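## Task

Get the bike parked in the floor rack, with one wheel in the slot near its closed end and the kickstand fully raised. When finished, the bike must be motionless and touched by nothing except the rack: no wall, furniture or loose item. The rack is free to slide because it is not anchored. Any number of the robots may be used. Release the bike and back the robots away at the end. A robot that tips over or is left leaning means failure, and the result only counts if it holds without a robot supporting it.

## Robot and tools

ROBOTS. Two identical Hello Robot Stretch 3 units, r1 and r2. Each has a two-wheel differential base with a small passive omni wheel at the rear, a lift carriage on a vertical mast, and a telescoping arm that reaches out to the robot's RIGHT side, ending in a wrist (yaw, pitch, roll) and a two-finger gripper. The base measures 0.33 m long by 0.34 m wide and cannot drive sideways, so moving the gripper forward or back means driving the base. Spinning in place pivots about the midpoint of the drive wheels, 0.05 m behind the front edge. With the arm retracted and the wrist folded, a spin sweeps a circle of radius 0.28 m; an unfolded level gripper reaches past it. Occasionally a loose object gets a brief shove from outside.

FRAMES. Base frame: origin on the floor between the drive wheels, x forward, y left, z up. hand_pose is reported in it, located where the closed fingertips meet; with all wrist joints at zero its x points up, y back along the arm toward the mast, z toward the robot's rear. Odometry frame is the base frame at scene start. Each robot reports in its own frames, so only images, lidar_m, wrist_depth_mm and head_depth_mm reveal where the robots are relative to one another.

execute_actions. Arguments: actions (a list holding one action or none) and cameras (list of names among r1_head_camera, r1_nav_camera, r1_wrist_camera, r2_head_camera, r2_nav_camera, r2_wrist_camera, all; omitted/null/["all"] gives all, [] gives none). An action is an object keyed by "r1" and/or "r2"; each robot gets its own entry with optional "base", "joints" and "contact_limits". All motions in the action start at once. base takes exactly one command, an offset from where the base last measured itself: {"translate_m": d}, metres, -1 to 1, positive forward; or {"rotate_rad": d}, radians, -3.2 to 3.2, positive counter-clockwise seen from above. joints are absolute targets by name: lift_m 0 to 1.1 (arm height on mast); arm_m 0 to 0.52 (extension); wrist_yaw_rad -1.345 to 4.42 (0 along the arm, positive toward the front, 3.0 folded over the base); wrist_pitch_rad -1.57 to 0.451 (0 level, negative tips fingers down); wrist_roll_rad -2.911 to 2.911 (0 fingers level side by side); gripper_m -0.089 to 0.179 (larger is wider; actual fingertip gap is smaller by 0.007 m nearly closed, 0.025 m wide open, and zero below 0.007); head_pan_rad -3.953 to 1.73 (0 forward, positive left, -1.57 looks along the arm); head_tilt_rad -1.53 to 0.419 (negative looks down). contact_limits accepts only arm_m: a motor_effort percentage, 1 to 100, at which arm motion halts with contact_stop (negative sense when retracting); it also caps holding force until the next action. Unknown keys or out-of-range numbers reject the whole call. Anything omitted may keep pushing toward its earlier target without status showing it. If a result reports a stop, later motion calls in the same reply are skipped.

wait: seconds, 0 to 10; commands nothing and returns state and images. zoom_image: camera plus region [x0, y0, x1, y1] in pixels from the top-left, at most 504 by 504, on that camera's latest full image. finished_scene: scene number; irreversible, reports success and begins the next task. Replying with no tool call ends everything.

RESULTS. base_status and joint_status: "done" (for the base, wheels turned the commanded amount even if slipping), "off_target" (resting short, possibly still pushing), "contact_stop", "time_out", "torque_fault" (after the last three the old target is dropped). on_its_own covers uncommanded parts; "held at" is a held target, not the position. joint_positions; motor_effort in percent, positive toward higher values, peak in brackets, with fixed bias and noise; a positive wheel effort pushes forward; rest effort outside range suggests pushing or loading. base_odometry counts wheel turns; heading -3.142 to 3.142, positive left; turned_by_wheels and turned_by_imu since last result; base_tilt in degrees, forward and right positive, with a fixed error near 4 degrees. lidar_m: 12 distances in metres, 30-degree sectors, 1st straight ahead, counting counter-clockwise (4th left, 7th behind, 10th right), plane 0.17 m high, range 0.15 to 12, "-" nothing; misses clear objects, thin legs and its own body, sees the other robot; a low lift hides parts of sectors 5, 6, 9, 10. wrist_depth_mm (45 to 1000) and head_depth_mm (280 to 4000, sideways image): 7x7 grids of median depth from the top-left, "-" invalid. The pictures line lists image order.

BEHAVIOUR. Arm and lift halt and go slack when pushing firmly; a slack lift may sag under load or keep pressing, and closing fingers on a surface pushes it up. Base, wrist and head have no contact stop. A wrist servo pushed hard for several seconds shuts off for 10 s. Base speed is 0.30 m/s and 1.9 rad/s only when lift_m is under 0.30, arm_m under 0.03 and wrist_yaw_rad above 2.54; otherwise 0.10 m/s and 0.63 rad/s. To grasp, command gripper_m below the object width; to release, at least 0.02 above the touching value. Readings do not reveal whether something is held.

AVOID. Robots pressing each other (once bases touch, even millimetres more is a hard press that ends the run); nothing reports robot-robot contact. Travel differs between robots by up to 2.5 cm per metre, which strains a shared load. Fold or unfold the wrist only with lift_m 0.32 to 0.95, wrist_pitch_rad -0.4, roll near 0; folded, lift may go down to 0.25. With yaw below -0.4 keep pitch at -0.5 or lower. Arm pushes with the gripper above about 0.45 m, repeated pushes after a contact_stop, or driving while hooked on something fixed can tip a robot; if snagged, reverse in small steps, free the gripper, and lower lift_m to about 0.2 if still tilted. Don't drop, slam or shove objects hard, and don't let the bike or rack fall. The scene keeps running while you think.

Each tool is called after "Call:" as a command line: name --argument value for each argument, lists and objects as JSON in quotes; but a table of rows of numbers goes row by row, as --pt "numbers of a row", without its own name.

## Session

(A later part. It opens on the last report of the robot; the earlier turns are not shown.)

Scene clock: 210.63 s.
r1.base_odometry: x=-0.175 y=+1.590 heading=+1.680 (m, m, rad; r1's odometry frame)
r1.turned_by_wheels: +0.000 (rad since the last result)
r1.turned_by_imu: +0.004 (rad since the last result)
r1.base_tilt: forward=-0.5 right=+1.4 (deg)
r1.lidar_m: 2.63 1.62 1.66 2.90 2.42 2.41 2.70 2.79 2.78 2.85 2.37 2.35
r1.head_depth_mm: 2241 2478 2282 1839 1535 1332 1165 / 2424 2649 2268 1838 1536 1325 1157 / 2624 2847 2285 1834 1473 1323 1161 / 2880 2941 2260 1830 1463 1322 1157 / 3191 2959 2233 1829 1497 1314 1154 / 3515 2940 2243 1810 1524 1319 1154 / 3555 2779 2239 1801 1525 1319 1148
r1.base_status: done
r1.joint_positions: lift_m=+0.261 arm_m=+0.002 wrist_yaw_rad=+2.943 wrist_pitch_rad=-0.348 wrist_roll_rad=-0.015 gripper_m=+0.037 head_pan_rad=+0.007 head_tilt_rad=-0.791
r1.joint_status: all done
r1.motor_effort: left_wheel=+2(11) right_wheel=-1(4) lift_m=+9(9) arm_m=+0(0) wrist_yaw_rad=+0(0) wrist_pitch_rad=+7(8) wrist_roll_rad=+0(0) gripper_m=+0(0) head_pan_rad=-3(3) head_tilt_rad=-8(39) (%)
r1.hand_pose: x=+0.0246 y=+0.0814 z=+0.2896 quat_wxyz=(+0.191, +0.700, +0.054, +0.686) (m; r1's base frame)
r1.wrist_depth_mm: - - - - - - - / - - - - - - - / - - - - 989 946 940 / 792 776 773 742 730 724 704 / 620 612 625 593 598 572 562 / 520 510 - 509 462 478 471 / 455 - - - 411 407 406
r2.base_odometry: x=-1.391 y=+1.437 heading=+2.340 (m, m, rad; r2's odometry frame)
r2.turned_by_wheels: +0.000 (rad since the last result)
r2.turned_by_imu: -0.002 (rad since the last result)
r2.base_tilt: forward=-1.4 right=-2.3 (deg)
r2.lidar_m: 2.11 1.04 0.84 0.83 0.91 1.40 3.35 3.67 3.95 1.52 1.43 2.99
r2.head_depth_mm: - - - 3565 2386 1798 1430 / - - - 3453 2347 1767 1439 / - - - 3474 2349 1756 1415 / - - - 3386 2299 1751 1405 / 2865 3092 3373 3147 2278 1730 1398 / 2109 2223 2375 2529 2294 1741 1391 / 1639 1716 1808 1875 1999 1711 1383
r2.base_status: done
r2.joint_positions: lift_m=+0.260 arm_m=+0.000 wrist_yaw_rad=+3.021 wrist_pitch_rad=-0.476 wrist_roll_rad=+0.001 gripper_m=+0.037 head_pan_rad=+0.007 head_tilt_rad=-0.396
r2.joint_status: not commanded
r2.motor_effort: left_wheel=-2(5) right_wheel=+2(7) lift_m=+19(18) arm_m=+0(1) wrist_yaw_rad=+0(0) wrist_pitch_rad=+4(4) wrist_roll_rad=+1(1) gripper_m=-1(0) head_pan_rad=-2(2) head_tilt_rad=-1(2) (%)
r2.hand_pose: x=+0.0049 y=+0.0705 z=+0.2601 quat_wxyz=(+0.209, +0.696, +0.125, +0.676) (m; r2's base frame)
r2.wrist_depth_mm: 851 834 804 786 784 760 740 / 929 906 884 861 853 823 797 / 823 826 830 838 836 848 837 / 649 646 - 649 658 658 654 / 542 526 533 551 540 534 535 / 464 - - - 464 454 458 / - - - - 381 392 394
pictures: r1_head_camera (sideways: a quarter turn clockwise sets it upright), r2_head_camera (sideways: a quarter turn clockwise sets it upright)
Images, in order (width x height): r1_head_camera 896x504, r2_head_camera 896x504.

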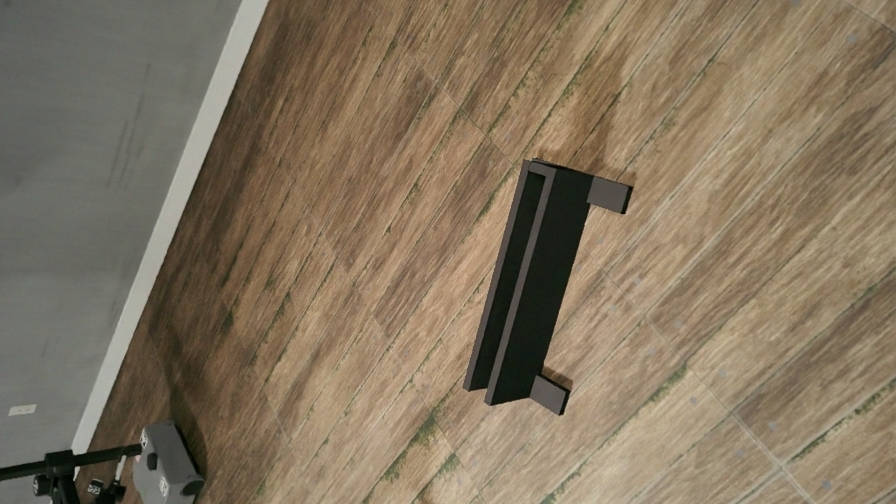

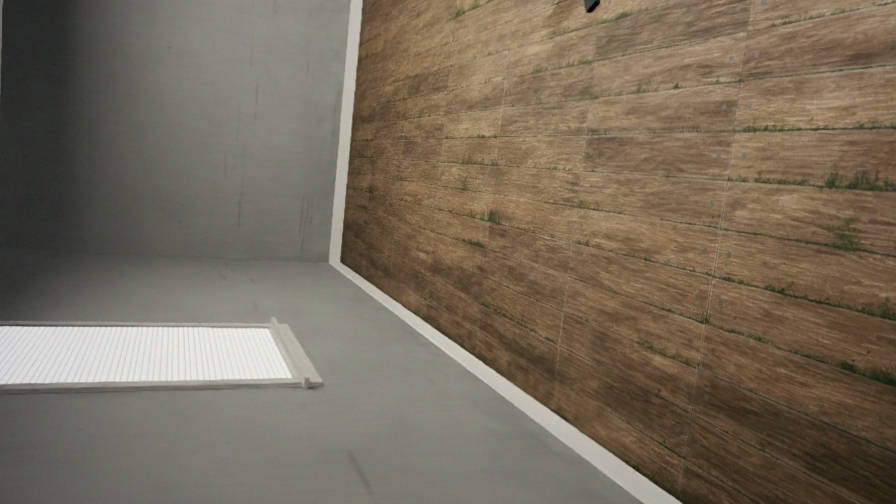

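Call:
execute_actions --actions '[{"r1": {"base": {"rotate_rad": -0.08}}, "r2": {"base": {"rotate_rad": -0.1}}}]' --cameras '[]'

Call:
execute_actions --actions '[{"r1": {"base": {"translate_m": 0.58}}, "r2": {"base": {"translate_m": 1.0}}}]' --cameras '[]'

Call:
execute_actions --actions '[{"r1": {"base": {"rotate_rad": -0.24}, "joints": {"head_tilt_rad": -1.2}}, "r2": {"base": {"translate_m": 1.0}, "joints": {"head_pan_rad": -1.2, "head_tilt_rad": -0.7}}}]' --cameras '["r1_head_camera", "r2_head_camera"]'

Scene clock: 234.30 s.
r1.base_odometry: x=-0.175 y=+1.590 heading=+1.600 (m, m, rad; r1's odometry frame)
r1.turned_by_wheels: -0.080 (rad since the last result)
r1.turned_by_imu: -0.079 (rad since the last result)
r1.base_tilt: forward=-0.4 right=+1.4 (deg)
r1.lidar_m: 2.54 1.63 1.64 3.07 2.44 2.41 2.60 2.82 2.78 3.00 2.39 2.35
r1.head_depth_mm: 2178 2380 2296 1837 1545 1326 1167 / 2314 2584 2276 1831 1539 1328 1164 / 2475 2722 2273 1829 1501 1325 1159 / 2666 2826 2259 1822 1465 1321 1155 / 2906 2925 2259 1817 1479 1309 1152 / 3176 2928 2244 1824 1493 1318 1154 / 3489 2824 2234 1816 1517 1312 1151
r1.base_status: done
r1.joint_positions: lift_m=+0.261 arm_m=+0.002 wrist_yaw_rad=+2.943 wrist_pitch_rad=-0.348 wrist_roll_rad=-0.015 gripper_m=+0.037 head_pan_rad=+0.007 head_tilt_rad=-0.791
r1.joint_status: not commanded
r1.motor_effort: left_wheel=+2(10) right_wheel=-2(6) lift_m=+10(9) arm_m=+0(0) wrist_yaw_rad=-1(0) wrist_pitch_rad=+7(8) wrist_roll_rad=+0(0) gripper_m=+1(2) head_pan_rad=-3(3) head_tilt_rad=-6(7) (%)
r1.hand_pose: x=+0.0246 y=+0.0814 z=+0.2896 quat_wxyz=(+0.191, +0.700, +0.054, +0.686) (m; r1's base frame)
r1.wrist_depth_mm: - - - - - - - / - - - - - - - / - - - - 969 946 932 / 815 769 766 758 747 720 711 / 630 623 628 589 604 568 558 / 511 510 - 506 468 487 468 / 453 - - - 414 408 401
r2.base_odometry: x=-1.391 y=+1.437 heading=+2.240 (m, m, rad; r2's odometry frame)
r2.turned_by_wheels: -0.100 (rad since the last result)
r2.turned_by_imu: -0.101 (rad since the last result)
r2.base_tilt: forward=-1.4 right=-2.3 (deg)
r2.lidar_m: 2.76 1.13 0.85 0.83 0.88 1.24 3.36 3.53 4.02 1.53 1.43 2.99
r2.head_depth_mm: - - - 3552 2264 1800 1437 / - - - 3496 2338 1784 1435 / - - - 3461 2327 1787 1413 / - - - 3421 2311 1763 1417 / - - - 3349 2296 1737 1409 / 2998 3103 3273 3120 2248 1725 1402 / 2069 2202 2302 2343 2173 1722 1391
r2.base_status: done
r2.joint_positions: lift_m=+0.260 arm_m=+0.000 wrist_yaw_rad=+3.021 wrist_pitch_rad=-0.477 wrist_roll_rad=+0.001 gripper_m=+0.037 head_pan_rad=+0.007 head_tilt_rad=-0.396
r2.joint_status: not commanded
r2.motor_effort: left_wheel=+2(6) right_wheel=-2(7) lift_m=+19(19) arm_m=+0(0) wrist_yaw_rad=+0(1) wrist_pitch_rad=+4(4) wrist_roll_rad=+1(1) gripper_m=+0(0) head_pan_rad=-3(2) head_tilt_rad=-1(2) (%)
r2.hand_pose: x=+0.0049 y=+0.0705 z=+0.2601 quat_wxyz=(+0.209, +0.696, +0.125, +0.676) (m; r2's base frame)
r2.wrist_depth_mm: 787 789 790 784 790 803 785 / 841 851 851 852 857 867 873 / 836 827 839 833 833 844 844 / 652 659 - 654 649 655 652 / 536 531 528 558 546 539 537 / 464 - - - 468 457 454 / - - - - 381 395 395
pictures: none
No camera images: the call's "cameras" was empty. Leave "cameras" out to get every camera's image.

Scene clock: 239.40 s.
r1.base_odometry: x=-0.192 y=+2.170 heading=+1.600 (m, m, rad; r1's odometry frame)
r1.turned_by_wheels: +0.000 (rad since the last result)
r1.turned_by_imu: +0.003 (rad since the last result)
r1.base_tilt: forward=-0.4 right=+1.5 (deg)
r1.lidar_m: 1.64 3.11 1.23 3.64 2.90 2.86 3.12 3.15 3.11 2.41 1.92 1.89
r1.head_depth_mm: 1740 1931 2120 1847 1549 1329 1164 / 1856 2088 2197 1835 1536 1316 1159 / 1995 2226 2276 1833 1532 1323 1139 / 2154 2453 2253 1821 1532 1323 1088 / 2327 2575 2091 1824 1526 1316 1096 / 2552 1828 1914 1815 1530 1311 1113 / 2818 2953 2228 1818 1526 1307 1113
r1.base_status: done
r1.joint_positions: lift_m=+0.261 arm_m=+0.002 wrist_yaw_rad=+2.943 wrist_pitch_rad=-0.348 wrist_roll_rad=-0.015 gripper_m=+0.037 head_pan_rad=+0.007 head_tilt_rad=-0.791
r1.joint_status: not commanded
r1.motor_effort: left_wheel=+2(11) right_wheel=-1(4) lift_m=+9(9) arm_m=+0(1) wrist_yaw_rad=-2(0) wrist_pitch_rad=+8(8) wrist_roll_rad=+0(0) gripper_m=+1(1) head_pan_rad=-4(3) head_tilt_rad=-7(6) (%)
r1.hand_pose: x=+0.0246 y=+0.0814 z=+0.2896 quat_wxyz=(+0.191, +0.700, +0.054, +0.686) (m; r1's base frame)
r1.wrist_depth_mm: - - - - - - - / - - - - - - - / - - - - 990 952 948 / 798 763 763 758 730 587 442 / 627 611 633 598 594 542 384 / 521 508 - 511 471 475 377 / 451 - - - 419 410 383
r2.base_odometry: x=-2.011 y=+2.222 heading=+2.240 (m, m, rad; r2's odometry frame)
r2.turned_by_wheels: +0.000 (rad since the last result)
r2.turned_by_imu: -0.002 (rad since the last result)
r2.base_tilt: forward=-1.5 right=-2.2 (deg)
r2.lidar_m: 2.61 1.07 0.81 0.79 0.83 1.17 3.73 4.58 1.33 1.12 1.70 1.64
r2.head_depth_mm: 3695 - - 3537 2357 1784 1433 / 3822 - - 3522 2354 1782 1426 / 3868 - - 3444 2348 1762 1414 / 3790 - - 3373 2322 1753 1409 / 3803 - - 3388 2328 1739 1399 / 2858 2984 3130 2973 2269 1724 1387 / 1990 2067 2139 2268 2144 1706 1383
r2.base_status: done
r2.joint_positions: lift_m=+0.260 arm_m=+0.000 wrist_yaw_rad=+3.021 wrist_pitch_rad=-0.477 wrist_roll_rad=+0.001 gripper_m=+0.037 head_pan_rad=+0.007 head_tilt_rad=-0.396
r2.joint_status: not commanded
r2.motor_effort: left_wheel=+2(8) right_wheel=-3(6) lift_m=+19(19) arm_m=+0(0) wrist_yaw_rad=+1(0) wrist_pitch_rad=+4(4) wrist_roll_rad=+1(1) gripper_m=+1(1) head_pan_rad=-2(2) head_tilt_rad=-1(1) (%)
r2.hand_pose: x=+0.0049 y=+0.0705 z=+0.2601 quat_wxyz=(+0.209, +0.696, +0.125, +0.676) (m; r2's base frame)
r2.wrist_depth_mm: 742 739 747 742 754 736 745 / 815 804 816 817 837 828 835 / 832 834 825 842 844 845 851 / 654 653 - 638 654 659 658 / 530 540 532 553 547 540 538 / 467 - - - 468 459 454 / - - - - 383 389 399
pictures: none
No camera images: the call's "cameras" was empty. Leave "cameras" out to get every camera's image.

Scene clock: 244.50 s.
r1.base_odometry: x=-0.192 y=+2.170 heading=+1.360 (m, m, rad; r1's odometry frame)
r1.turned_by_wheels: -0.240 (rad since the last result)
r1.turned_by_imu: -0.236 (rad since the last result)
r1.base_tilt: forward=-0.5 right=+1.4 (deg)
r1.lidar_m: 1.15 2.43 1.23 1.28 3.09 2.87 2.91 3.38 3.13 3.05 2.04 1.89
r1.head_depth_mm: 1794 1647 1496 1377 1278 1188 1114 / 1727 1567 1496 1380 1272 1204 - / 1167 1448 1503 1375 1273 1203 - / 1807 1576 1499 1377 1245 1206 - / 1814 1626 1492 1374 1248 1212 - / 1800 1636 1499 1380 1249 1186 - / 1810 1634 1489 1372 1251 1191 1124
r1.base_status: done
r1.joint_positions: lift_m=+0.261 arm_m=+0.002 wrist_yaw_rad=+2.943 wrist_pitch_rad=-0.348 wrist_roll_rad=-0.015 gripper_m=+0.037 head_pan_rad=+0.007 head_tilt_rad=-1.185
r1.joint_status: all done
r1.motor_effort: left_wheel=+3(9) right_wheel=-2(6) lift_m=+9(9) arm_m=+0(0) wrist_yaw_rad=-1(0) wrist_pitch_rad=+8(8) wrist_roll_rad=+0(0) gripper_m=+0(0) head_pan_rad=-3(3) head_tilt_rad=-8(41) (%)
r1.hand_pose: x=+0.0246 y=+0.0814 z=+0.2896 quat_wxyz=(+0.191, +0.700, +0.054, +0.686) (m; r1's base frame)
r1.wrist_depth_mm: - - - - - - - / - - - - - - - / - - - - 918 881 924 / 801 772 765 741 667 476 657 / 629 605 640 592 588 463 362 / 515 504 - 514 467 453 338 / 450 - - - 415 410 345
r2.base_odometry: x=-2.631 y=+3.006 heading=+2.240 (m, m, rad; r2's odometry frame)
r2.turned_by_wheels: +0.000 (rad since the last result)
r2.turned_by_imu: -0.002 (rad since the last result)
r2.base_tilt: forward=-1.4 right=-2.3 (deg)
r2.lidar_m: 2.48 1.01 0.76 0.74 0.78 1.10 3.50 1.87 1.52 1.14 4.23 3.50
r2.head_depth_mm: 3298 3494 2627 2087 1675 1346 1202 / 3572 3682 2585 1640 1595 1331 1196 / 3767 3807 2708 1645 1587 1347 1187 / 3942 3793 2647 1892 1607 1389 1194 / - 3778 2624 2015 1628 1365 1188 / - 3685 2619 2007 1611 1367 1180 / - 3651 2602 1977 1614 1365 1176
r2.base_status: done
r2.joint_positions: lift_m=+0.260 arm_m=+0.000 wrist_yaw_rad=+3.021 wrist_pitch_rad=-0.477 wrist_roll_rad=+0.001 gripper_m=+0.037 head_pan_rad=-1.193 head_tilt_rad=-0.691
r2.joint_status: all done
r2.motor_effort: left_wheel=+2(8) right_wheel=-2(6) lift_m=+19(19) arm_m=+0(0) wrist_yaw_rad=+0(0) wrist_pitch_rad=+4(4) wrist_roll_rad=+1(1) gripper_m=+1(0) head_pan_rad=-2(25) head_tilt_rad=-3(17) (%)
r2.hand_pose: x=+0.0049 y=+0.0705 z=+0.2601 quat_wxyz=(+0.209, +0.696, +0.125, +0.676) (m; r2's base frame)
r2.wrist_depth_mm: 698 699 701 709 714 715 723 / 754 775 767 773 772 781 772 / 796 809 805 808 802 813 812 / 649 659 - 657 663 659 656 / 534 533 531 555 545 534 532 / 468 - - - 465 450 456 / - - - - 385 393 394
pictures: r1_head_camera (sideways: a quarter turn clockwise sets it upright), r2_head_camera (sideways: a quarter turn clockwise sets it upright)
Images, in order (width x height): r1_head_camera 896x504, r2_head_camera 896x504.

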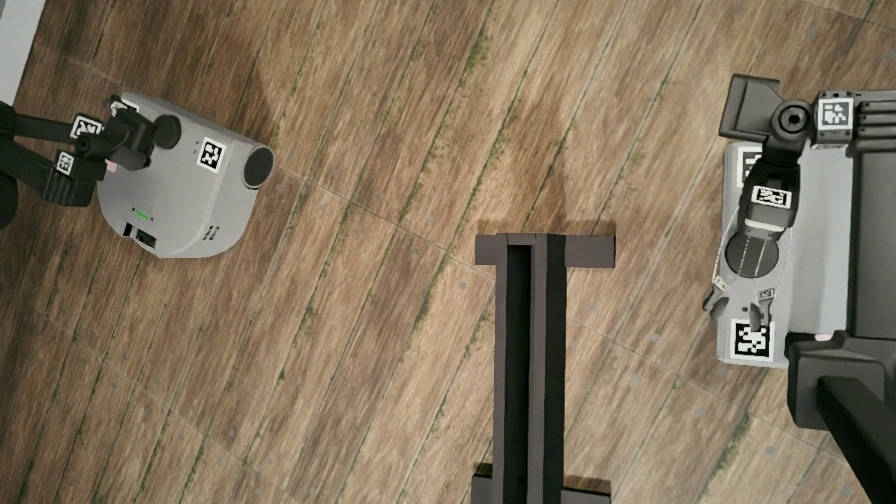

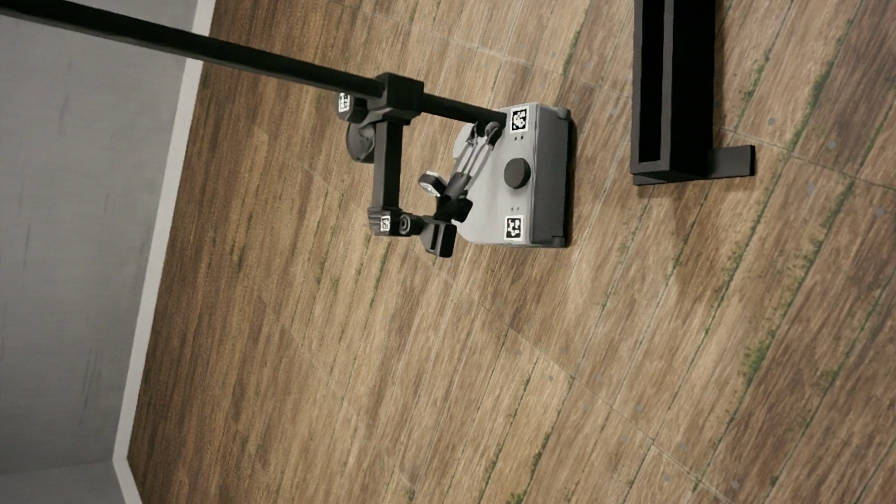

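Call:
execute_actions --actions '[{"r1": {"base": {"translate_m": 0.16}}, "r2": {"base": {"translate_m": 0.9}}}]' --cameras '[]'

Call:
execute_actions --actions '[{"r1": {"base": {"translate_m": 0.4}}, "r2": {"base": {"rotate_rad": -2.6}, "joints": {"head_pan_rad": 0.0, "head_tilt_rad": -0.7}}}]' --cameras '["r1_head_camera", "r2_head_camera"]'

Scene clock: 265.30 s.
r1.base_odometry: x=-0.158 y=+2.327 heading=+1.361 (m, m, rad; r1's odometry frame)
r1.turned_by_wheels: +0.000 (rad since the last result)
r1.turned_by_imu: +0.000 (rad since the last result)
r1.base_tilt: forward=-0.5 right=+1.4 (deg)
r1.lidar_m: 1.77 2.25 1.19 1.18 3.22 3.00 3.05 3.44 3.19 2.82 1.22 1.75
r1.head_depth_mm: 1731 1629 1494 1382 1273 1186 1114 / 1759 1631 1494 1389 1282 1204 1126 / 1795 1638 1496 1378 1272 1201 - / 1808 1623 1497 1371 1256 1184 - / 1791 1641 1499 1379 1284 1204 - / 1800 1637 1496 1377 1277 1183 - / 1797 1640 1492 1378 1275 1190 1120
r1.base_status: done
r1.joint_positions: lift_m=+0.261 arm_m=+0.002 wrist_yaw_rad=+2.943 wrist_pitch_rad=-0.348 wrist_roll_rad=-0.015 gripper_m=+0.037 head_pan_rad=+0.007 head_tilt_rad=-1.186
r1.joint_status: not commanded
r1.motor_effort: left_wheel=+2(11) right_wheel=-2(4) lift_m=+10(9) arm_m=+0(1) wrist_yaw_rad=-1(0) wrist_pitch_rad=+7(8) wrist_roll_rad=+0(0) gripper_m=-1(0) head_pan_rad=-3(3) head_tilt_rad=-9(9) (%)
r1.hand_pose: x=+0.0246 y=+0.0814 z=+0.2896 quat_wxyz=(+0.191, +0.700, +0.054, +0.686) (m; r1's base frame)
r1.wrist_depth_mm: - - - - - - - / - - - - - - - / - - - 994 973 973 914 / 797 775 775 726 482 716 705 / 633 616 620 594 362 385 563 / 516 504 - 507 453 308 465 / 448 - - - 396 262 261
r2.base_odometry: x=-3.190 y=+3.712 heading=+2.240 (m, m, rad; r2's odometry frame)
r2.turned_by_wheels: +0.000 (rad since the last result)
r2.turned_by_imu: -0.002 (rad since the last result)
r2.base_tilt: forward=-1.5 right=-2.4 (deg)
r2.lidar_m: 2.36 0.96 0.72 0.70 0.74 1.05 3.31 2.23 1.22 4.06 3.40 2.56
r2.head_depth_mm: 3436 3747 2720 2052 1663 1398 1201 / 3562 3754 2682 2068 1675 1403 1200 / 3744 3927 2636 2030 1650 1391 1195 / 3959 3851 2640 2023 1648 1391 1186 / - 3871 2587 2020 1642 1371 1178 / 3762 3717 2581 1984 1616 1357 1172 / 3226 3419 2588 1964 1612 1349 1175
r2.base_status: done
r2.joint_positions: lift_m=+0.260 arm_m=+0.000 wrist_yaw_rad=+3.021 wrist_pitch_rad=-0.477 wrist_roll_rad=+0.001 gripper_m=+0.037 head_pan_rad=-1.193 head_tilt_rad=-0.691
r2.joint_status: not commanded
r2.motor_effort: left_wheel=+2(7) right_wheel=-2(5) lift_m=+19(19) arm_m=+0(0) wrist_yaw_rad=+0(0) wrist_pitch_rad=+4(4) wrist_roll_rad=+1(1) gripper_m=+0(0) head_pan_rad=-2(3) head_tilt_rad=-3(3) (%)
r2.hand_pose: x=+0.0049 y=+0.0705 z=+0.2601 quat_wxyz=(+0.209, +0.696, +0.125, +0.676) (m; r2's base frame)
r2.wrist_depth_mm: 669 662 673 676 670 680 681 / 727 742 737 738 733 743 745 / 772 766 787 785 794 793 802 / 650 649 - 647 652 661 660 / 537 538 529 555 542 537 535 / 464 - - - 466 451 457 / - - - - 385 392 391
pictures: none
No camera images: the call's "cameras" was empty. Leave "cameras" out to get every camera's image.

Scene clock: 268.27 s.
r1.base_odometry: x=-0.075 y=+2.718 heading=+1.361 (m, m, rad; r1's odometry frame)
r1.turned_by_wheels: +0.000 (rad since the last result)
r1.turned_by_imu: +0.003 (rad since the last result)
r1.base_tilt: forward=-0.4 right=+1.5 (deg)
r1.lidar_m: 1.41 1.78 3.89 1.14 3.63 3.36 3.42 3.61 3.35 1.06 1.06 1.38
r1.head_depth_mm: 1409 1593 1497 1381 1272 1189 1113 / 1489 1621 1499 1372 1276 1201 1121 / 1557 1619 1497 1375 1278 1208 - / 1656 1631 1500 1380 1273 1198 - / 1726 1632 1496 1378 1274 1142 - / 1742 1632 1500 1377 1286 1167 - / 1802 1632 1495 1376 1274 1173 1122
r1.base_status: done
r1.joint_positions: lift_m=+0.261 arm_m=+0.002 wrist_yaw_rad=+2.943 wrist_pitch_rad=-0.349 wrist_roll_rad=-0.015 gripper_m=+0.037 head_pan_rad=+0.006 head_tilt_rad=-1.187
r1.joint_status: not commanded
r1.motor_effort: left_wheel=+5(31) right_wheel=-1(6) lift_m=+10(11) arm_m=+0(0) wrist_yaw_rad=-1(0) wrist_pitch_rad=+9(9) wrist_roll_rad=+0(0) gripper_m=+0(1) head_pan_rad=-3(3) head_tilt_rad=-9(8) (%)
r1.hand_pose: x=+0.0246 y=+0.0812 z=+0.2891 quat_wxyz=(+0.191, +0.700, +0.055, +0.686) (m; r1's base frame)
r1.wrist_depth_mm: - - - - - - - / - - - - - - - / - - - - 979 965 911 / 799 767 658 494 741 713 700 / 626 613 612 396 592 575 564 / 513 506 - 314 304 478 473 / 449 - - - 262 260 404
r2.base_odometry: x=-3.189 y=+3.712 heading=-0.360 (m, m, rad; r2's odometry frame)
r2.turned_by_wheels: -2.600 (rad since the last result)
r2.turned_by_imu: -2.604 (rad since the last result)
r2.base_tilt: forward=-1.4 right=-2.4 (deg)
r2.lidar_m: 1.06 4.14 4.05 3.30 2.55 2.18 0.94 0.72 0.70 0.75 1.08 3.70
r2.head_depth_mm: - - 2734 2081 1671 1395 1199 / - 3924 2708 2037 1664 1395 1199 / - 3886 2672 2034 1665 1381 1187 / - 3394 2485 1924 1593 1383 1185 / - 3298 2400 1416 1471 1368 1174 / - 3618 2570 1371 1494 1364 1179 / - 3620 2566 1975 1613 1352 1165
r2.base_status: done
r2.joint_positions: lift_m=+0.260 arm_m=+0.000 wrist_yaw_rad=+3.021 wrist_pitch_rad=-0.477 wrist_roll_rad=+0.001 gripper_m=+0.037 head_pan_rad=-0.007 head_tilt_rad=-0.692
r2.joint_status: all done
r2.motor_effort: left_wheel=+2(8) right_wheel=-2(7) lift_m=+19(19) arm_m=+0(1) wrist_yaw_rad=+0(1) wrist_pitch_rad=+4(4) wrist_roll_rad=+1(1) gripper_m=+0(0) head_pan_rad=+2(25) head_tilt_rad=-3(3) (%)
r2.hand_pose: x=+0.0049 y=+0.0705 z=+0.2601 quat_wxyz=(+0.209, +0.696, +0.125, +0.676) (m; r2's base frame)
r2.wrist_depth_mm: - - - - - - - / - - - - - - - / 823 847 833 840 839 828 838 / 651 645 - 645 656 652 652 / 537 532 529 553 551 539 544 / 468 - - - 465 453 454 / - - - - 382 392 393
pictures: r1_head_camera (sideways: a quarter turn clockwise sets it upright), r2_head_camera (sideways: a quarter turn clockwise sets it upright)
Images, in order (width x height): r1_head_camera 896x504, r2_head_camera 896x504.

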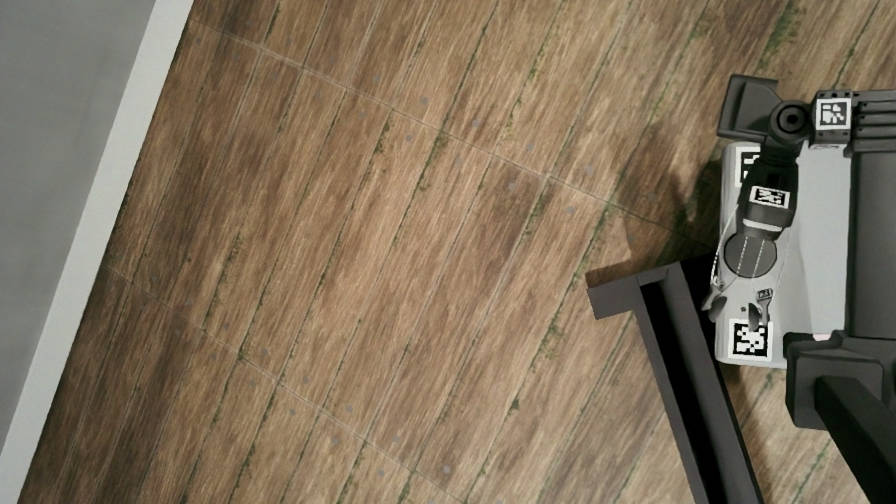

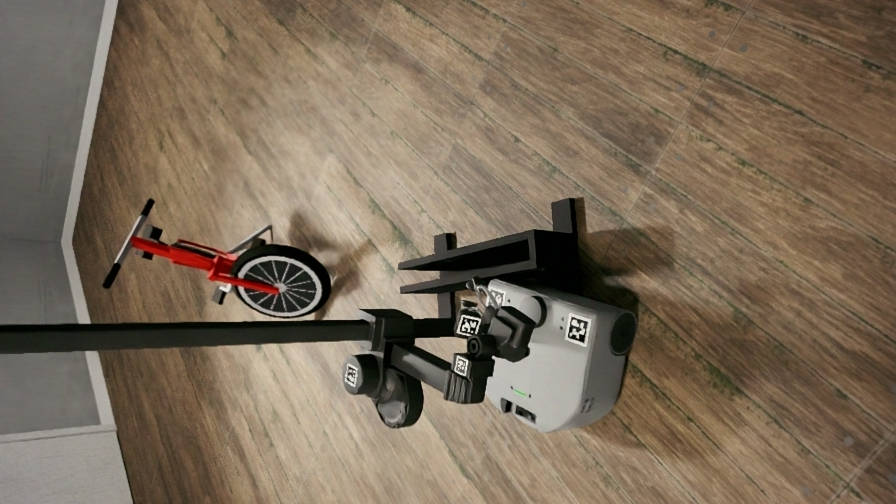

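Call:
execute_actions --actions '[{"r1": {"base": {"translate_m": 0.4}}}]' --cameras '["r1_head_camera", "r2_head_camera"]'

Scene clock: 277.77 s.
r1.base_odometry: x=+0.008 y=+3.109 heading=+1.361 (m, m, rad; r1's odometry frame)
r1.turned_by_wheels: +0.000 (rad since the last result)
r1.turned_by_imu: +0.002 (rad since the last result)
r1.base_tilt: forward=-0.4 right=+1.4 (deg)
r1.lidar_m: 1.04 1.32 2.86 5.31 1.59 3.74 3.79 3.76 3.51 1.02 1.10 1.02
r1.head_depth_mm: 1028 1235 1462 1372 1276 1189 1111 / 1080 1316 1476 1374 1273 1200 1121 / 1140 1403 1494 1369 1272 1205 - / 1206 1497 1500 1374 1275 1206 - / 1284 1560 1495 1373 1277 1205 - / 1363 1608 1494 1370 1275 1124 - / 1460 1640 1491 1378 1272 1189 1097
r1.base_status: done
r1.joint_positions: lift_m=+0.261 arm_m=+0.002 wrist_yaw_rad=+2.943 wrist_pitch_rad=-0.350 wrist_roll_rad=-0.015 gripper_m=+0.037 head_pan_rad=+0.006 head_tilt_rad=-1.187
r1.joint_status: not commanded
r1.motor_effort: left_wheel=+15(21) right_wheel=-1(3) lift_m=+11(11) arm_m=+0(0) wrist_yaw_rad=+1(1) wrist_pitch_rad=+9(9) wrist_roll_rad=+0(0) gripper_m=-1(0) head_pan_rad=-3(3) head_tilt_rad=-8(9) (%)
r1.hand_pose: x=+0.0245 y=+0.0812 z=+0.2891 quat_wxyz=(+0.191, +0.700, +0.055, +0.686) (m; r1's base frame)
r1.wrist_depth_mm: - - - - - - - / - - - - - - - / - - - - 970 922 930 / 765 522 760 744 735 723 711 / 607 469 376 385 594 572 561 / 500 506 - 329 328 476 474 / 447 - - - 399 408 404
r2.base_odometry: x=-3.189 y=+3.712 heading=-0.360 (m, m, rad; r2's odometry frame)
r2.turned_by_wheels: +0.000 (rad since the last result)
r2.turned_by_imu: -0.001 (rad since the last result)
r2.base_tilt: forward=-1.4 right=-2.3 (deg)
r2.lidar_m: 1.05 4.14 4.05 3.33 2.55 2.18 0.94 0.72 0.71 0.75 1.08 1.03
r2.head_depth_mm: - 3984 2723 2073 1677 1393 1203 / - 3516 2488 2011 1539 1388 1199 / - 3927 2685 1328 1447 1380 1188 / - 3415 2435 1890 1540 1377 1179 / - 3714 2494 2036 1637 1371 1173 / - 3687 2609 2005 1620 1367 1178 / - 3618 2554 1972 1606 1352 1166
r2.base_status: not commanded
r2.joint_positions: lift_m=+0.260 arm_m=+0.000 wrist_yaw_rad=+3.021 wrist_pitch_rad=-0.477 wrist_roll_rad=+0.001 gripper_m=+0.037 head_pan_rad=-0.007 head_tilt_rad=-0.692
r2.joint_status: not commanded
r2.motor_effort: left_wheel=+2(2) right_wheel=-2(2) lift_m=+19(19) arm_m=-1(1) wrist_yaw_rad=+0(0) wrist_pitch_rad=+4(4) wrist_roll_rad=+1(1) gripper_m=+0(0) head_pan_rad=+2(1) head_tilt_rad=-3(3) (%)
r2.hand_pose: x=+0.0049 y=+0.0705 z=+0.2601 quat_wxyz=(+0.209, +0.696, +0.125, +0.676) (m; r2's base frame)
r2.wrist_depth_mm: - - - - - - - / - - - - - - - / 828 842 839 838 842 836 836 / 650 653 - 655 659 659 648 / 531 534 530 558 543 539 539 / 470 - - - 470 451 454 / - - - - 382 395 394
pictures: r1_head_camera (sideways: a quarter turn clockwise sets it upright), r2_head_camera (sideways: a quarter turn clockwise sets it upright)
Images, in order (width x height): r1_head_camera 896x504, r2_head_camera 896x504.

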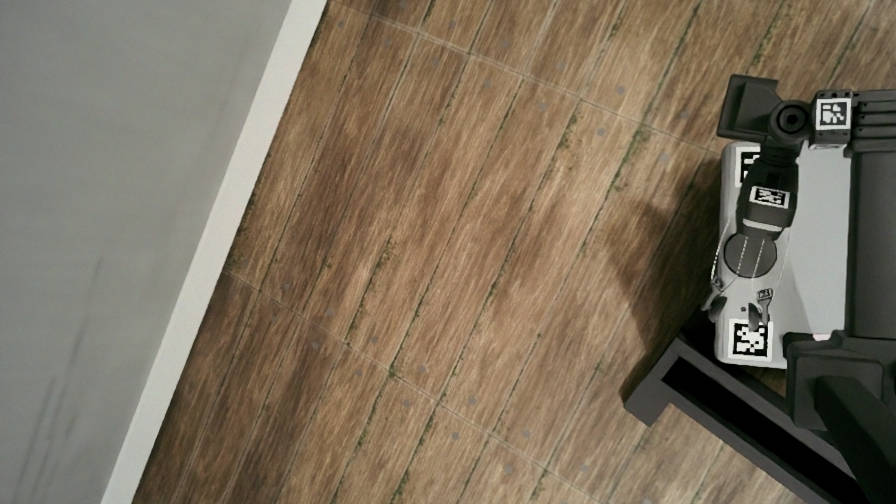

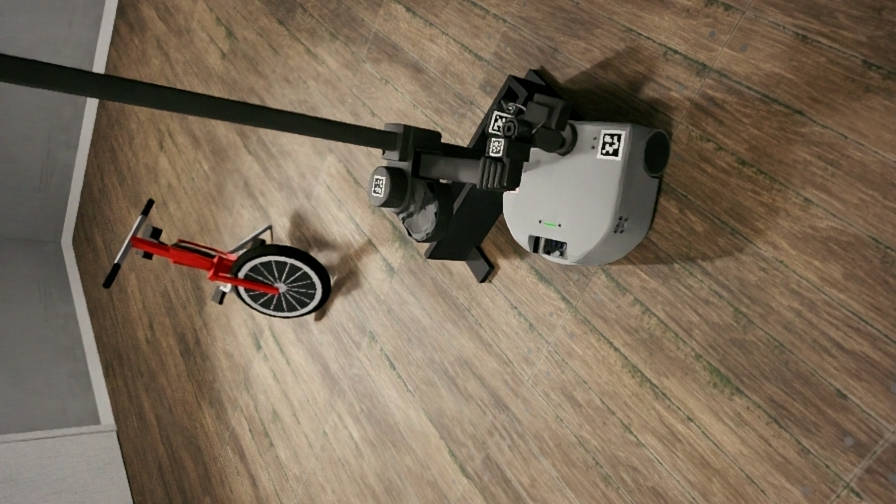

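Call:
execute_actions --actions '[{"r1": {"base": {"translate_m": -1.0}}}]' --cameras '["r2_head_camera"]'

Scene clock: 305.73 s.
r1.base_odometry: x=-0.200 y=+2.131 heading=+1.361 (m, m, rad; r1's odometry frame)
r1.turned_by_wheels: +0.000 (rad since the last result)
r1.turned_by_imu: -0.007 (rad since the last result)
r1.base_tilt: forward=-0.5 right=+1.4 (deg)
r1.lidar_m: 1.95 2.48 1.24 1.30 3.04 2.83 2.87 3.34 3.10 3.12 1.34 1.93
r1.head_depth_mm: 1797 1638 1490 1375 1277 1184 1113 / 1805 1623 1498 1375 1273 1203 1124 / 1793 1642 1496 1374 1279 1208 - / 1796 1634 1495 1378 1282 1207 - / 1811 1550 1480 1375 1281 1211 - / 1801 1634 1398 1380 1278 1187 - / 1808 1636 1377 1380 1276 1189 1121
r1.base_status: done
r1.joint_positions: lift_m=+0.261 arm_m=+0.002 wrist_yaw_rad=+2.943 wrist_pitch_rad=-0.350 wrist_roll_rad=-0.015 gripper_m=+0.037 head_pan_rad=+0.006 head_tilt_rad=-1.187
r1.joint_status: not commanded
r1.motor_effort: left_wheel=+2(9) right_wheel=-1(5) lift_m=+10(10) arm_m=+0(0) wrist_yaw_rad=-1(1) wrist_pitch_rad=+9(8) wrist_roll_rad=+0(0) gripper_m=+1(1) head_pan_rad=-3(3) head_tilt_rad=-9(8) (%)
r1.hand_pose: x=+0.0245 y=+0.0812 z=+0.2891 quat_wxyz=(+0.191, +0.700, +0.055, +0.686) (m; r1's base frame)
r1.wrist_depth_mm: - - - - - - - / - - - - - - - / - - - - 973 950 671 / 791 763 759 755 744 712 653 / 625 614 619 593 592 580 568 / 513 504 - 505 470 479 466 / 454 - - - 413 412 403
r2.base_odometry: x=-3.189 y=+3.712 heading=-0.360 (m, m, rad; r2's odometry frame)
r2.turned_by_wheels: +0.000 (rad since the last result)
r2.turned_by_imu: -0.002 (rad since the last result)
r2.base_tilt: forward=-1.3 right=-2.3 (deg)
r2.lidar_m: 2.23 1.34 4.06 3.33 2.55 2.17 0.94 0.72 0.70 0.75 1.08 3.71
r2.head_depth_mm: - 3958 2715 2087 1675 1399 1207 / - 3926 2690 2055 1620 1396 1197 / - 3888 2696 1832 1654 1386 1193 / - 3407 2453 1900 1629 1373 1184 / - 3775 2491 1991 1633 1361 1173 / - 3625 2611 1981 1629 1365 1173 / - 3706 2569 1989 1609 1359 1166
r2.base_status: not commanded
r2.joint_positions: lift_m=+0.260 arm_m=+0.000 wrist_yaw_rad=+3.021 wrist_pitch_rad=-0.477 wrist_roll_rad=+0.001 gripper_m=+0.037 head_pan_rad=-0.007 head_tilt_rad=-0.692
r2.joint_status: not commanded
r2.motor_effort: left_wheel=+2(2) right_wheel=-2(2) lift_m=+19(19) arm_m=-1(1) wrist_yaw_rad=+1(1) wrist_pitch_rad=+4(4) wrist_roll_rad=+1(1) gripper_m=+1(0) head_pan_rad=+2(2) head_tilt_rad=-3(3) (%)
r2.hand_pose: x=+0.0049 y=+0.0705 z=+0.2601 quat_wxyz=(+0.209, +0.696, +0.125, +0.676) (m; r2's base frame)
r2.wrist_depth_mm: - - - - - - - / - - - - - - - / 838 833 838 846 850 853 837 / 640 645 - 648 646 647 659 / 533 536 528 548 542 536 535 / 462 - - - 467 453 453 / - - - - 384 390 394
pictures: r2_head_camera (sideways: a quarter turn clockwise sets it upright)
Images, in order (width x height): r2_head_camera 896x504.

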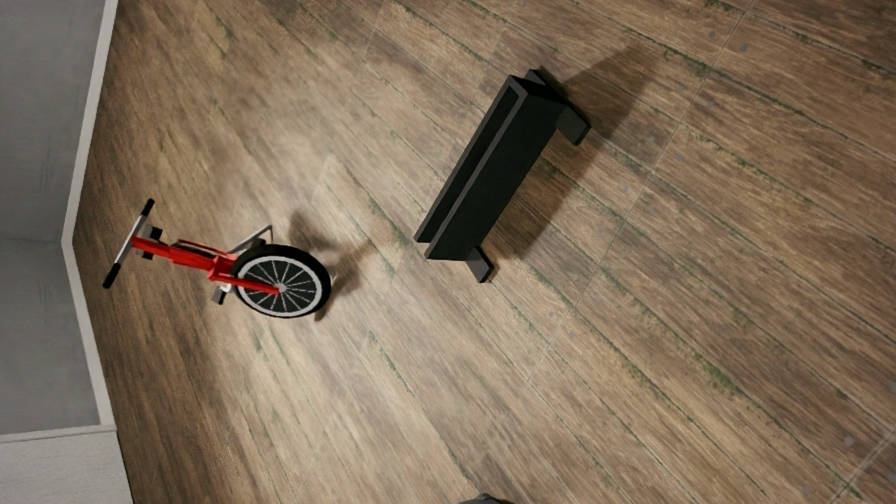

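Call:
execute_actions --actions '[{"r1": {"joints": {"head_pan_rad": 1.2, "head_tilt_rad": -0.6}}, "r2": {"base": {"translate_m": 0.62}}}]' --cameras '["r1_head_camera"]'

Scene clock: 366.60 s.
r1.base_odometry: x=-0.200 y=+2.131 heading=+1.361 (m, m, rad; r1's odometry frame)
r1.turned_by_wheels: +0.000 (rad since the last result)
r1.turned_by_imu: -0.001 (rad since the last result)
r1.base_tilt: forward=-0.4 right=+1.4 (deg)
r1.lidar_m: 1.96 2.48 1.24 1.31 3.06 2.83 2.86 3.35 3.11 3.12 2.08 0.82
r1.head_depth_mm: - - 3248 2337 1822 1487 1229 / - - 3243 2316 1810 1483 1264 / - - 3219 2305 1800 1483 1253 / - - 3196 2298 1655 1475 1245 / - - 2882 1687 1690 1465 1245 / - - 3161 2112 1789 1465 1245 / - - 3164 2262 1767 1466 1241
r1.base_status: not commanded
r1.joint_positions: lift_m=+0.261 arm_m=+0.002 wrist_yaw_rad=+2.943 wrist_pitch_rad=-0.350 wrist_roll_rad=-0.015 gripper_m=+0.037 head_pan_rad=+1.193 head_tilt_rad=-0.607
r1.joint_status: all done
r1.motor_effort: left_wheel=+2(1) right_wheel=-1(1) lift_m=+11(11) arm_m=+0(0) wrist_yaw_rad=-2(0) wrist_pitch_rad=+8(8) wrist_roll_rad=+0(0) gripper_m=-1(1) head_pan_rad=+4(45) head_tilt_rad=+4(44) (%)
r1.hand_pose: x=+0.0245 y=+0.0812 z=+0.2891 quat_wxyz=(+0.191, +0.700, +0.055, +0.686) (m; r1's base frame)
r1.wrist_depth_mm: - - - - - - - / - - - - - - - / - - - 982 973 965 670 / 800 763 748 743 732 713 660 / 618 613 631 586 601 586 569 / 516 503 - 504 472 476 465 / 452 - - - 412 409 403
r2.base_odometry: x=-2.609 y=+3.494 heading=-0.360 (m, m, rad; r2's odometry frame)
r2.turned_by_wheels: +0.000 (rad since the last result)
r2.turned_by_imu: -0.002 (rad since the last result)
r2.base_tilt: forward=-1.5 right=-2.2 (deg)
r2.lidar_m: 1.61 1.00 0.85 3.94 3.09 3.01 1.40 1.07 1.05 1.11 1.61 5.48
r2.head_depth_mm: - - 2727 2059 1670 1396 1158 / - 3881 2700 2043 1667 1257 1193 / - 3849 2624 2039 1654 1300 1201 / - 3366 2358 1974 1643 1359 1185 / - 3704 2422 2027 1631 1364 1174 / - 3642 2603 1990 1622 1369 1175 / - 3701 2602 1978 1608 1360 1165
r2.base_status: done
r2.joint_positions: lift_m=+0.260 arm_m=+0.000 wrist_yaw_rad=+3.021 wrist_pitch_rad=-0.477 wrist_roll_rad=+0.001 gripper_m=+0.037 head_pan_rad=-0.007 head_tilt_rad=-0.692
r2.joint_status: not commanded
r2.motor_effort: left_wheel=+2(8) right_wheel=-3(5) lift_m=+19(19) arm_m=-1(0) wrist_yaw_rad=+0(0) wrist_pitch_rad=+4(4) wrist_roll_rad=+1(1) gripper_m=+0(0) head_pan_rad=+2(2) head_tilt_rad=-2(4) (%)
r2.hand_pose: x=+0.0049 y=+0.0705 z=+0.2601 quat_wxyz=(+0.209, +0.696, +0.125, +0.676) (m; r2's base frame)
r2.wrist_depth_mm: - - - - - - - / - - - - - 755 714 / 830 835 839 833 835 761 758 / 646 652 - 658 645 659 657 / 531 532 534 553 548 540 538 / 466 - - - 466 455 456 / - - - - 383 389 392
pictures: r1_head_camera (sideways: a quarter turn clockwise sets it upright)
Images, in order (width x height): r1_head_camera 896x504.

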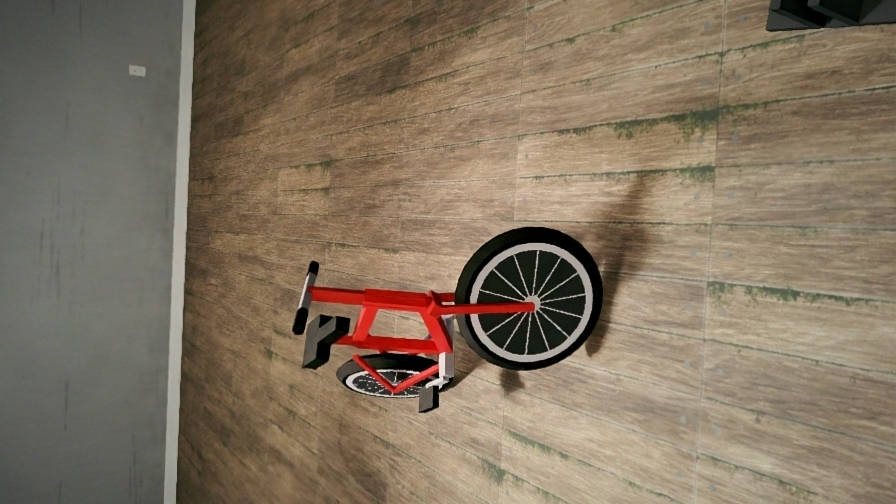

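Call:
execute_actions --actions '[{"r1": {"base": {"translate_m": -0.3}}, "r2": {"base": {"rotate_rad": -0.45}, "joints": {"head_tilt_rad": -1.0}}}]' --cameras '[]'

Call:
execute_actions --actions '[{"r1": {"base": {"rotate_rad": 1.62}}, "r2": {"base": {"translate_m": 0.45}}}]' --cameras '["r2_head_camera"]'

Scene clock: 407.60 s.
r1.base_odometry: x=-0.262 y=+1.838 heading=+1.361 (m, m, rad; r1's odometry frame)
r1.turned_by_wheels: +0.000 (rad since the last result)
r1.turned_by_imu: -0.002 (rad since the last result)
r1.base_tilt: forward=-0.5 right=+1.4 (deg)
r1.lidar_m: 2.23 2.82 1.39 4.10 2.75 2.56 2.59 3.23 2.98 3.03 2.38 1.02
r1.head_depth_mm: - - 3274 2341 1825 1486 1261 / - - 3231 2324 1763 1486 1255 / - - 3068 1735 1746 1481 1250 / - - 3046 2054 1787 1478 1257 / - - 3187 2204 1789 1480 1248 / - - 3160 2283 1793 1463 1245 / - - 3137 2255 1786 1460 1244
r1.base_status: done
r1.joint_positions: lift_m=+0.261 arm_m=+0.002 wrist_yaw_rad=+2.943 wrist_pitch_rad=-0.350 wrist_roll_rad=-0.015 gripper_m=+0.037 head_pan_rad=+1.193 head_tilt_rad=-0.606
r1.joint_status: not commanded
r1.motor_effort: left_wheel=+1(8) right_wheel=-1(6) lift_m=+11(11) arm_m=+0(0) wrist_yaw_rad=+0(0) wrist_pitch_rad=+9(9) wrist_roll_rad=-1(0) gripper_m=+0(1) head_pan_rad=+4(4) head_tilt_rad=+4(5) (%)
r1.hand_pose: x=+0.0245 y=+0.0812 z=+0.2891 quat_wxyz=(+0.191, +0.700, +0.055, +0.686) (m; r1's base frame)
r1.wrist_depth_mm: - - - - - - - / - - - - - - - / - - - - 983 939 917 / 805 763 767 737 738 723 708 / 624 615 615 581 589 568 554 / 516 508 - 508 467 482 472 / 449 - - - 411 407 403
r2.base_odometry: x=-2.609 y=+3.494 heading=-0.810 (m, m, rad; r2's odometry frame)
r2.turned_by_wheels: -0.450 (rad since the last result)
r2.turned_by_imu: -0.451 (rad since the last result)
r2.base_tilt: forward=-1.4 right=-2.3 (deg)
r2.lidar_m: 5.73 1.62 3.75 1.12 3.76 3.02 2.69 1.32 1.06 1.05 1.15 1.77
r2.head_depth_mm: 2578 2115 1802 1552 1391 1241 1115 / 2501 2114 1789 1543 1371 1231 1112 / 2502 2075 1784 1534 1354 1225 1117 / 2464 2048 1748 1398 1357 1220 1109 / 2495 2038 1743 1392 1353 1207 1103 / 2441 2029 1730 1438 1341 1211 1099 / 2395 2020 1720 1487 1335 1201 1088
r2.base_status: done
r2.joint_positions: lift_m=+0.260 arm_m=+0.000 wrist_yaw_rad=+3.021 wrist_pitch_rad=-0.477 wrist_roll_rad=+0.001 gripper_m=+0.037 head_pan_rad=-0.007 head_tilt_rad=-0.988
r2.joint_status: all done
r2.motor_effort: left_wheel=+2(7) right_wheel=-3(7) lift_m=+18(19) arm_m=+0(1) wrist_yaw_rad=+0(1) wrist_pitch_rad=+4(4) wrist_roll_rad=+1(1) gripper_m=+0(0) head_pan_rad=+2(2) head_tilt_rad=-4(19) (%)
r2.hand_pose: x=+0.0049 y=+0.0705 z=+0.2601 quat_wxyz=(+0.209, +0.696, +0.125, +0.676) (m; r2's base frame)
r2.wrist_depth_mm: - - - - - - - / - - - - - - - / 831 837 830 827 825 829 832 / 650 647 - 652 655 641 655 / 533 524 529 549 546 539 540 / 463 - - - 470 453 457 / - - - - 383 398 395
pictures: none
No camera images: the call's "cameras" was empty. Leave "cameras" out to get every camera's image.

Scene clock: 410.90 s.
r1.base_odometry: x=-0.262 y=+1.838 heading=+2.981 (m, m, rad; r1's odometry frame)
r1.turned_by_wheels: +1.620 (rad since the last result)
r1.turned_by_imu: +1.588 (rad since the last result)
r1.base_tilt: forward=-0.4 right=+1.4 (deg)
r1.lidar_m: 3.95 2.72 2.55 2.60 3.20 2.98 3.03 2.35 2.21 1.02 2.88 1.39
r1.head_depth_mm: 2147 2379 2637 2346 1807 1487 1258 / 2165 2385 2658 2324 1819 1481 1259 / 2189 2404 2688 2299 1815 1479 1258 / 2193 2422 2732 2303 1799 1475 1248 / 2214 2468 2743 2292 1790 1474 1247 / 2231 2470 2730 2286 1792 1468 1246 / 2244 2501 2729 2252 1771 1466 1236
r1.base_status: done
r1.joint_positions: lift_m=+0.261 arm_m=+0.002 wrist_yaw_rad=+2.943 wrist_pitch_rad=-0.350 wrist_roll_rad=-0.015 gripper_m=+0.037 head_pan_rad=+1.193 head_tilt_rad=-0.606
r1.joint_status: not commanded
r1.motor_effort: left_wheel=-2(10) right_wheel=+1(9) lift_m=+10(10) arm_m=-1(1) wrist_yaw_rad=-1(1) wrist_pitch_rad=+9(9) wrist_roll_rad=+0(0) gripper_m=+0(1) head_pan_rad=+4(5) head_tilt_rad=+4(3) (%)
r1.hand_pose: x=+0.0245 y=+0.0812 z=+0.2891 quat_wxyz=(+0.191, +0.700, +0.055, +0.686) (m; r1's base frame)
r1.wrist_depth_mm: - - - - - - - / - - - - - - - / - - - 998 980 971 916 / 802 769 758 753 732 709 701 / 616 611 631 592 588 570 561 / 507 511 - 503 472 478 480 / 448 - - - 414 408 402
r2.base_odometry: x=-2.299 y=+3.168 heading=-0.809 (m, m, rad; r2's odometry frame)
r2.turned_by_wheels: +0.000 (rad since the last result)
r2.turned_by_imu: -0.001 (rad since the last result)
r2.base_tilt: forward=-1.4 right=-2.2 (deg)
r2.lidar_m: 5.30 1.21 3.69 1.15 1.15 3.49 2.86 1.40 1.12 1.12 1.22 1.87
r2.head_depth_mm: 2559 2098 1800 1562 1378 1237 1121 / 2560 2067 1771 1549 1380 1233 1122 / 2513 2092 1774 1529 1379 1200 1114 / 2460 2039 1761 1531 1362 1164 1107 / 2479 2036 1765 1522 1343 1161 1109 / 2437 2021 1740 1505 1358 1176 1099 / 2442 2012 1720 1500 1353 1187 1088
r2.base_status: done
r2.joint_positions: lift_m=+0.260 arm_m=+0.000 wrist_yaw_rad=+3.021 wrist_pitch_rad=-0.477 wrist_roll_rad=+0.001 gripper_m=+0.037 head_pan_rad=-0.007 head_tilt_rad=-0.988
r2.joint_status: not commanded
r2.motor_effort: left_wheel=+2(8) right_wheel=-3(6) lift_m=+19(19) arm_m=-1(1) wrist_yaw_rad=+0(0) wrist_pitch_rad=+4(4) wrist_roll_rad=+1(1) gripper_m=-1(1) head_pan_rad=+2(2) head_tilt_rad=-4(5) (%)
r2.hand_pose: x=+0.0049 y=+0.0705 z=+0.2601 quat_wxyz=(+0.209, +0.696, +0.125, +0.676) (m; r2's base frame)
r2.wrist_depth_mm: - - - - - - - / - - - - - - - / 844 826 844 837 837 835 831 / 642 656 - 648 654 642 428 / 532 529 535 554 545 510 360 / 464 - - - 472 456 345 / - - - - 382 398 338
pictures: r2_head_camera (sideways: a quarter turn clockwise sets it upright)
Images, in order (width x height): r2_head_camera 896x504.

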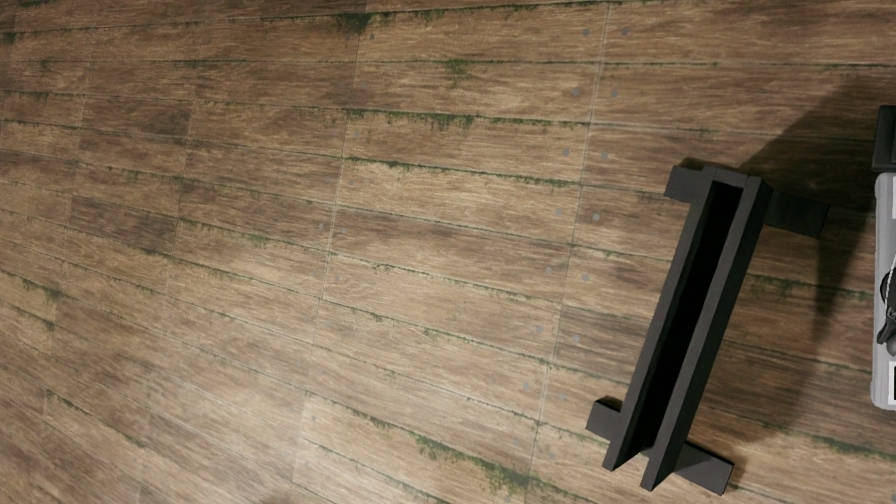

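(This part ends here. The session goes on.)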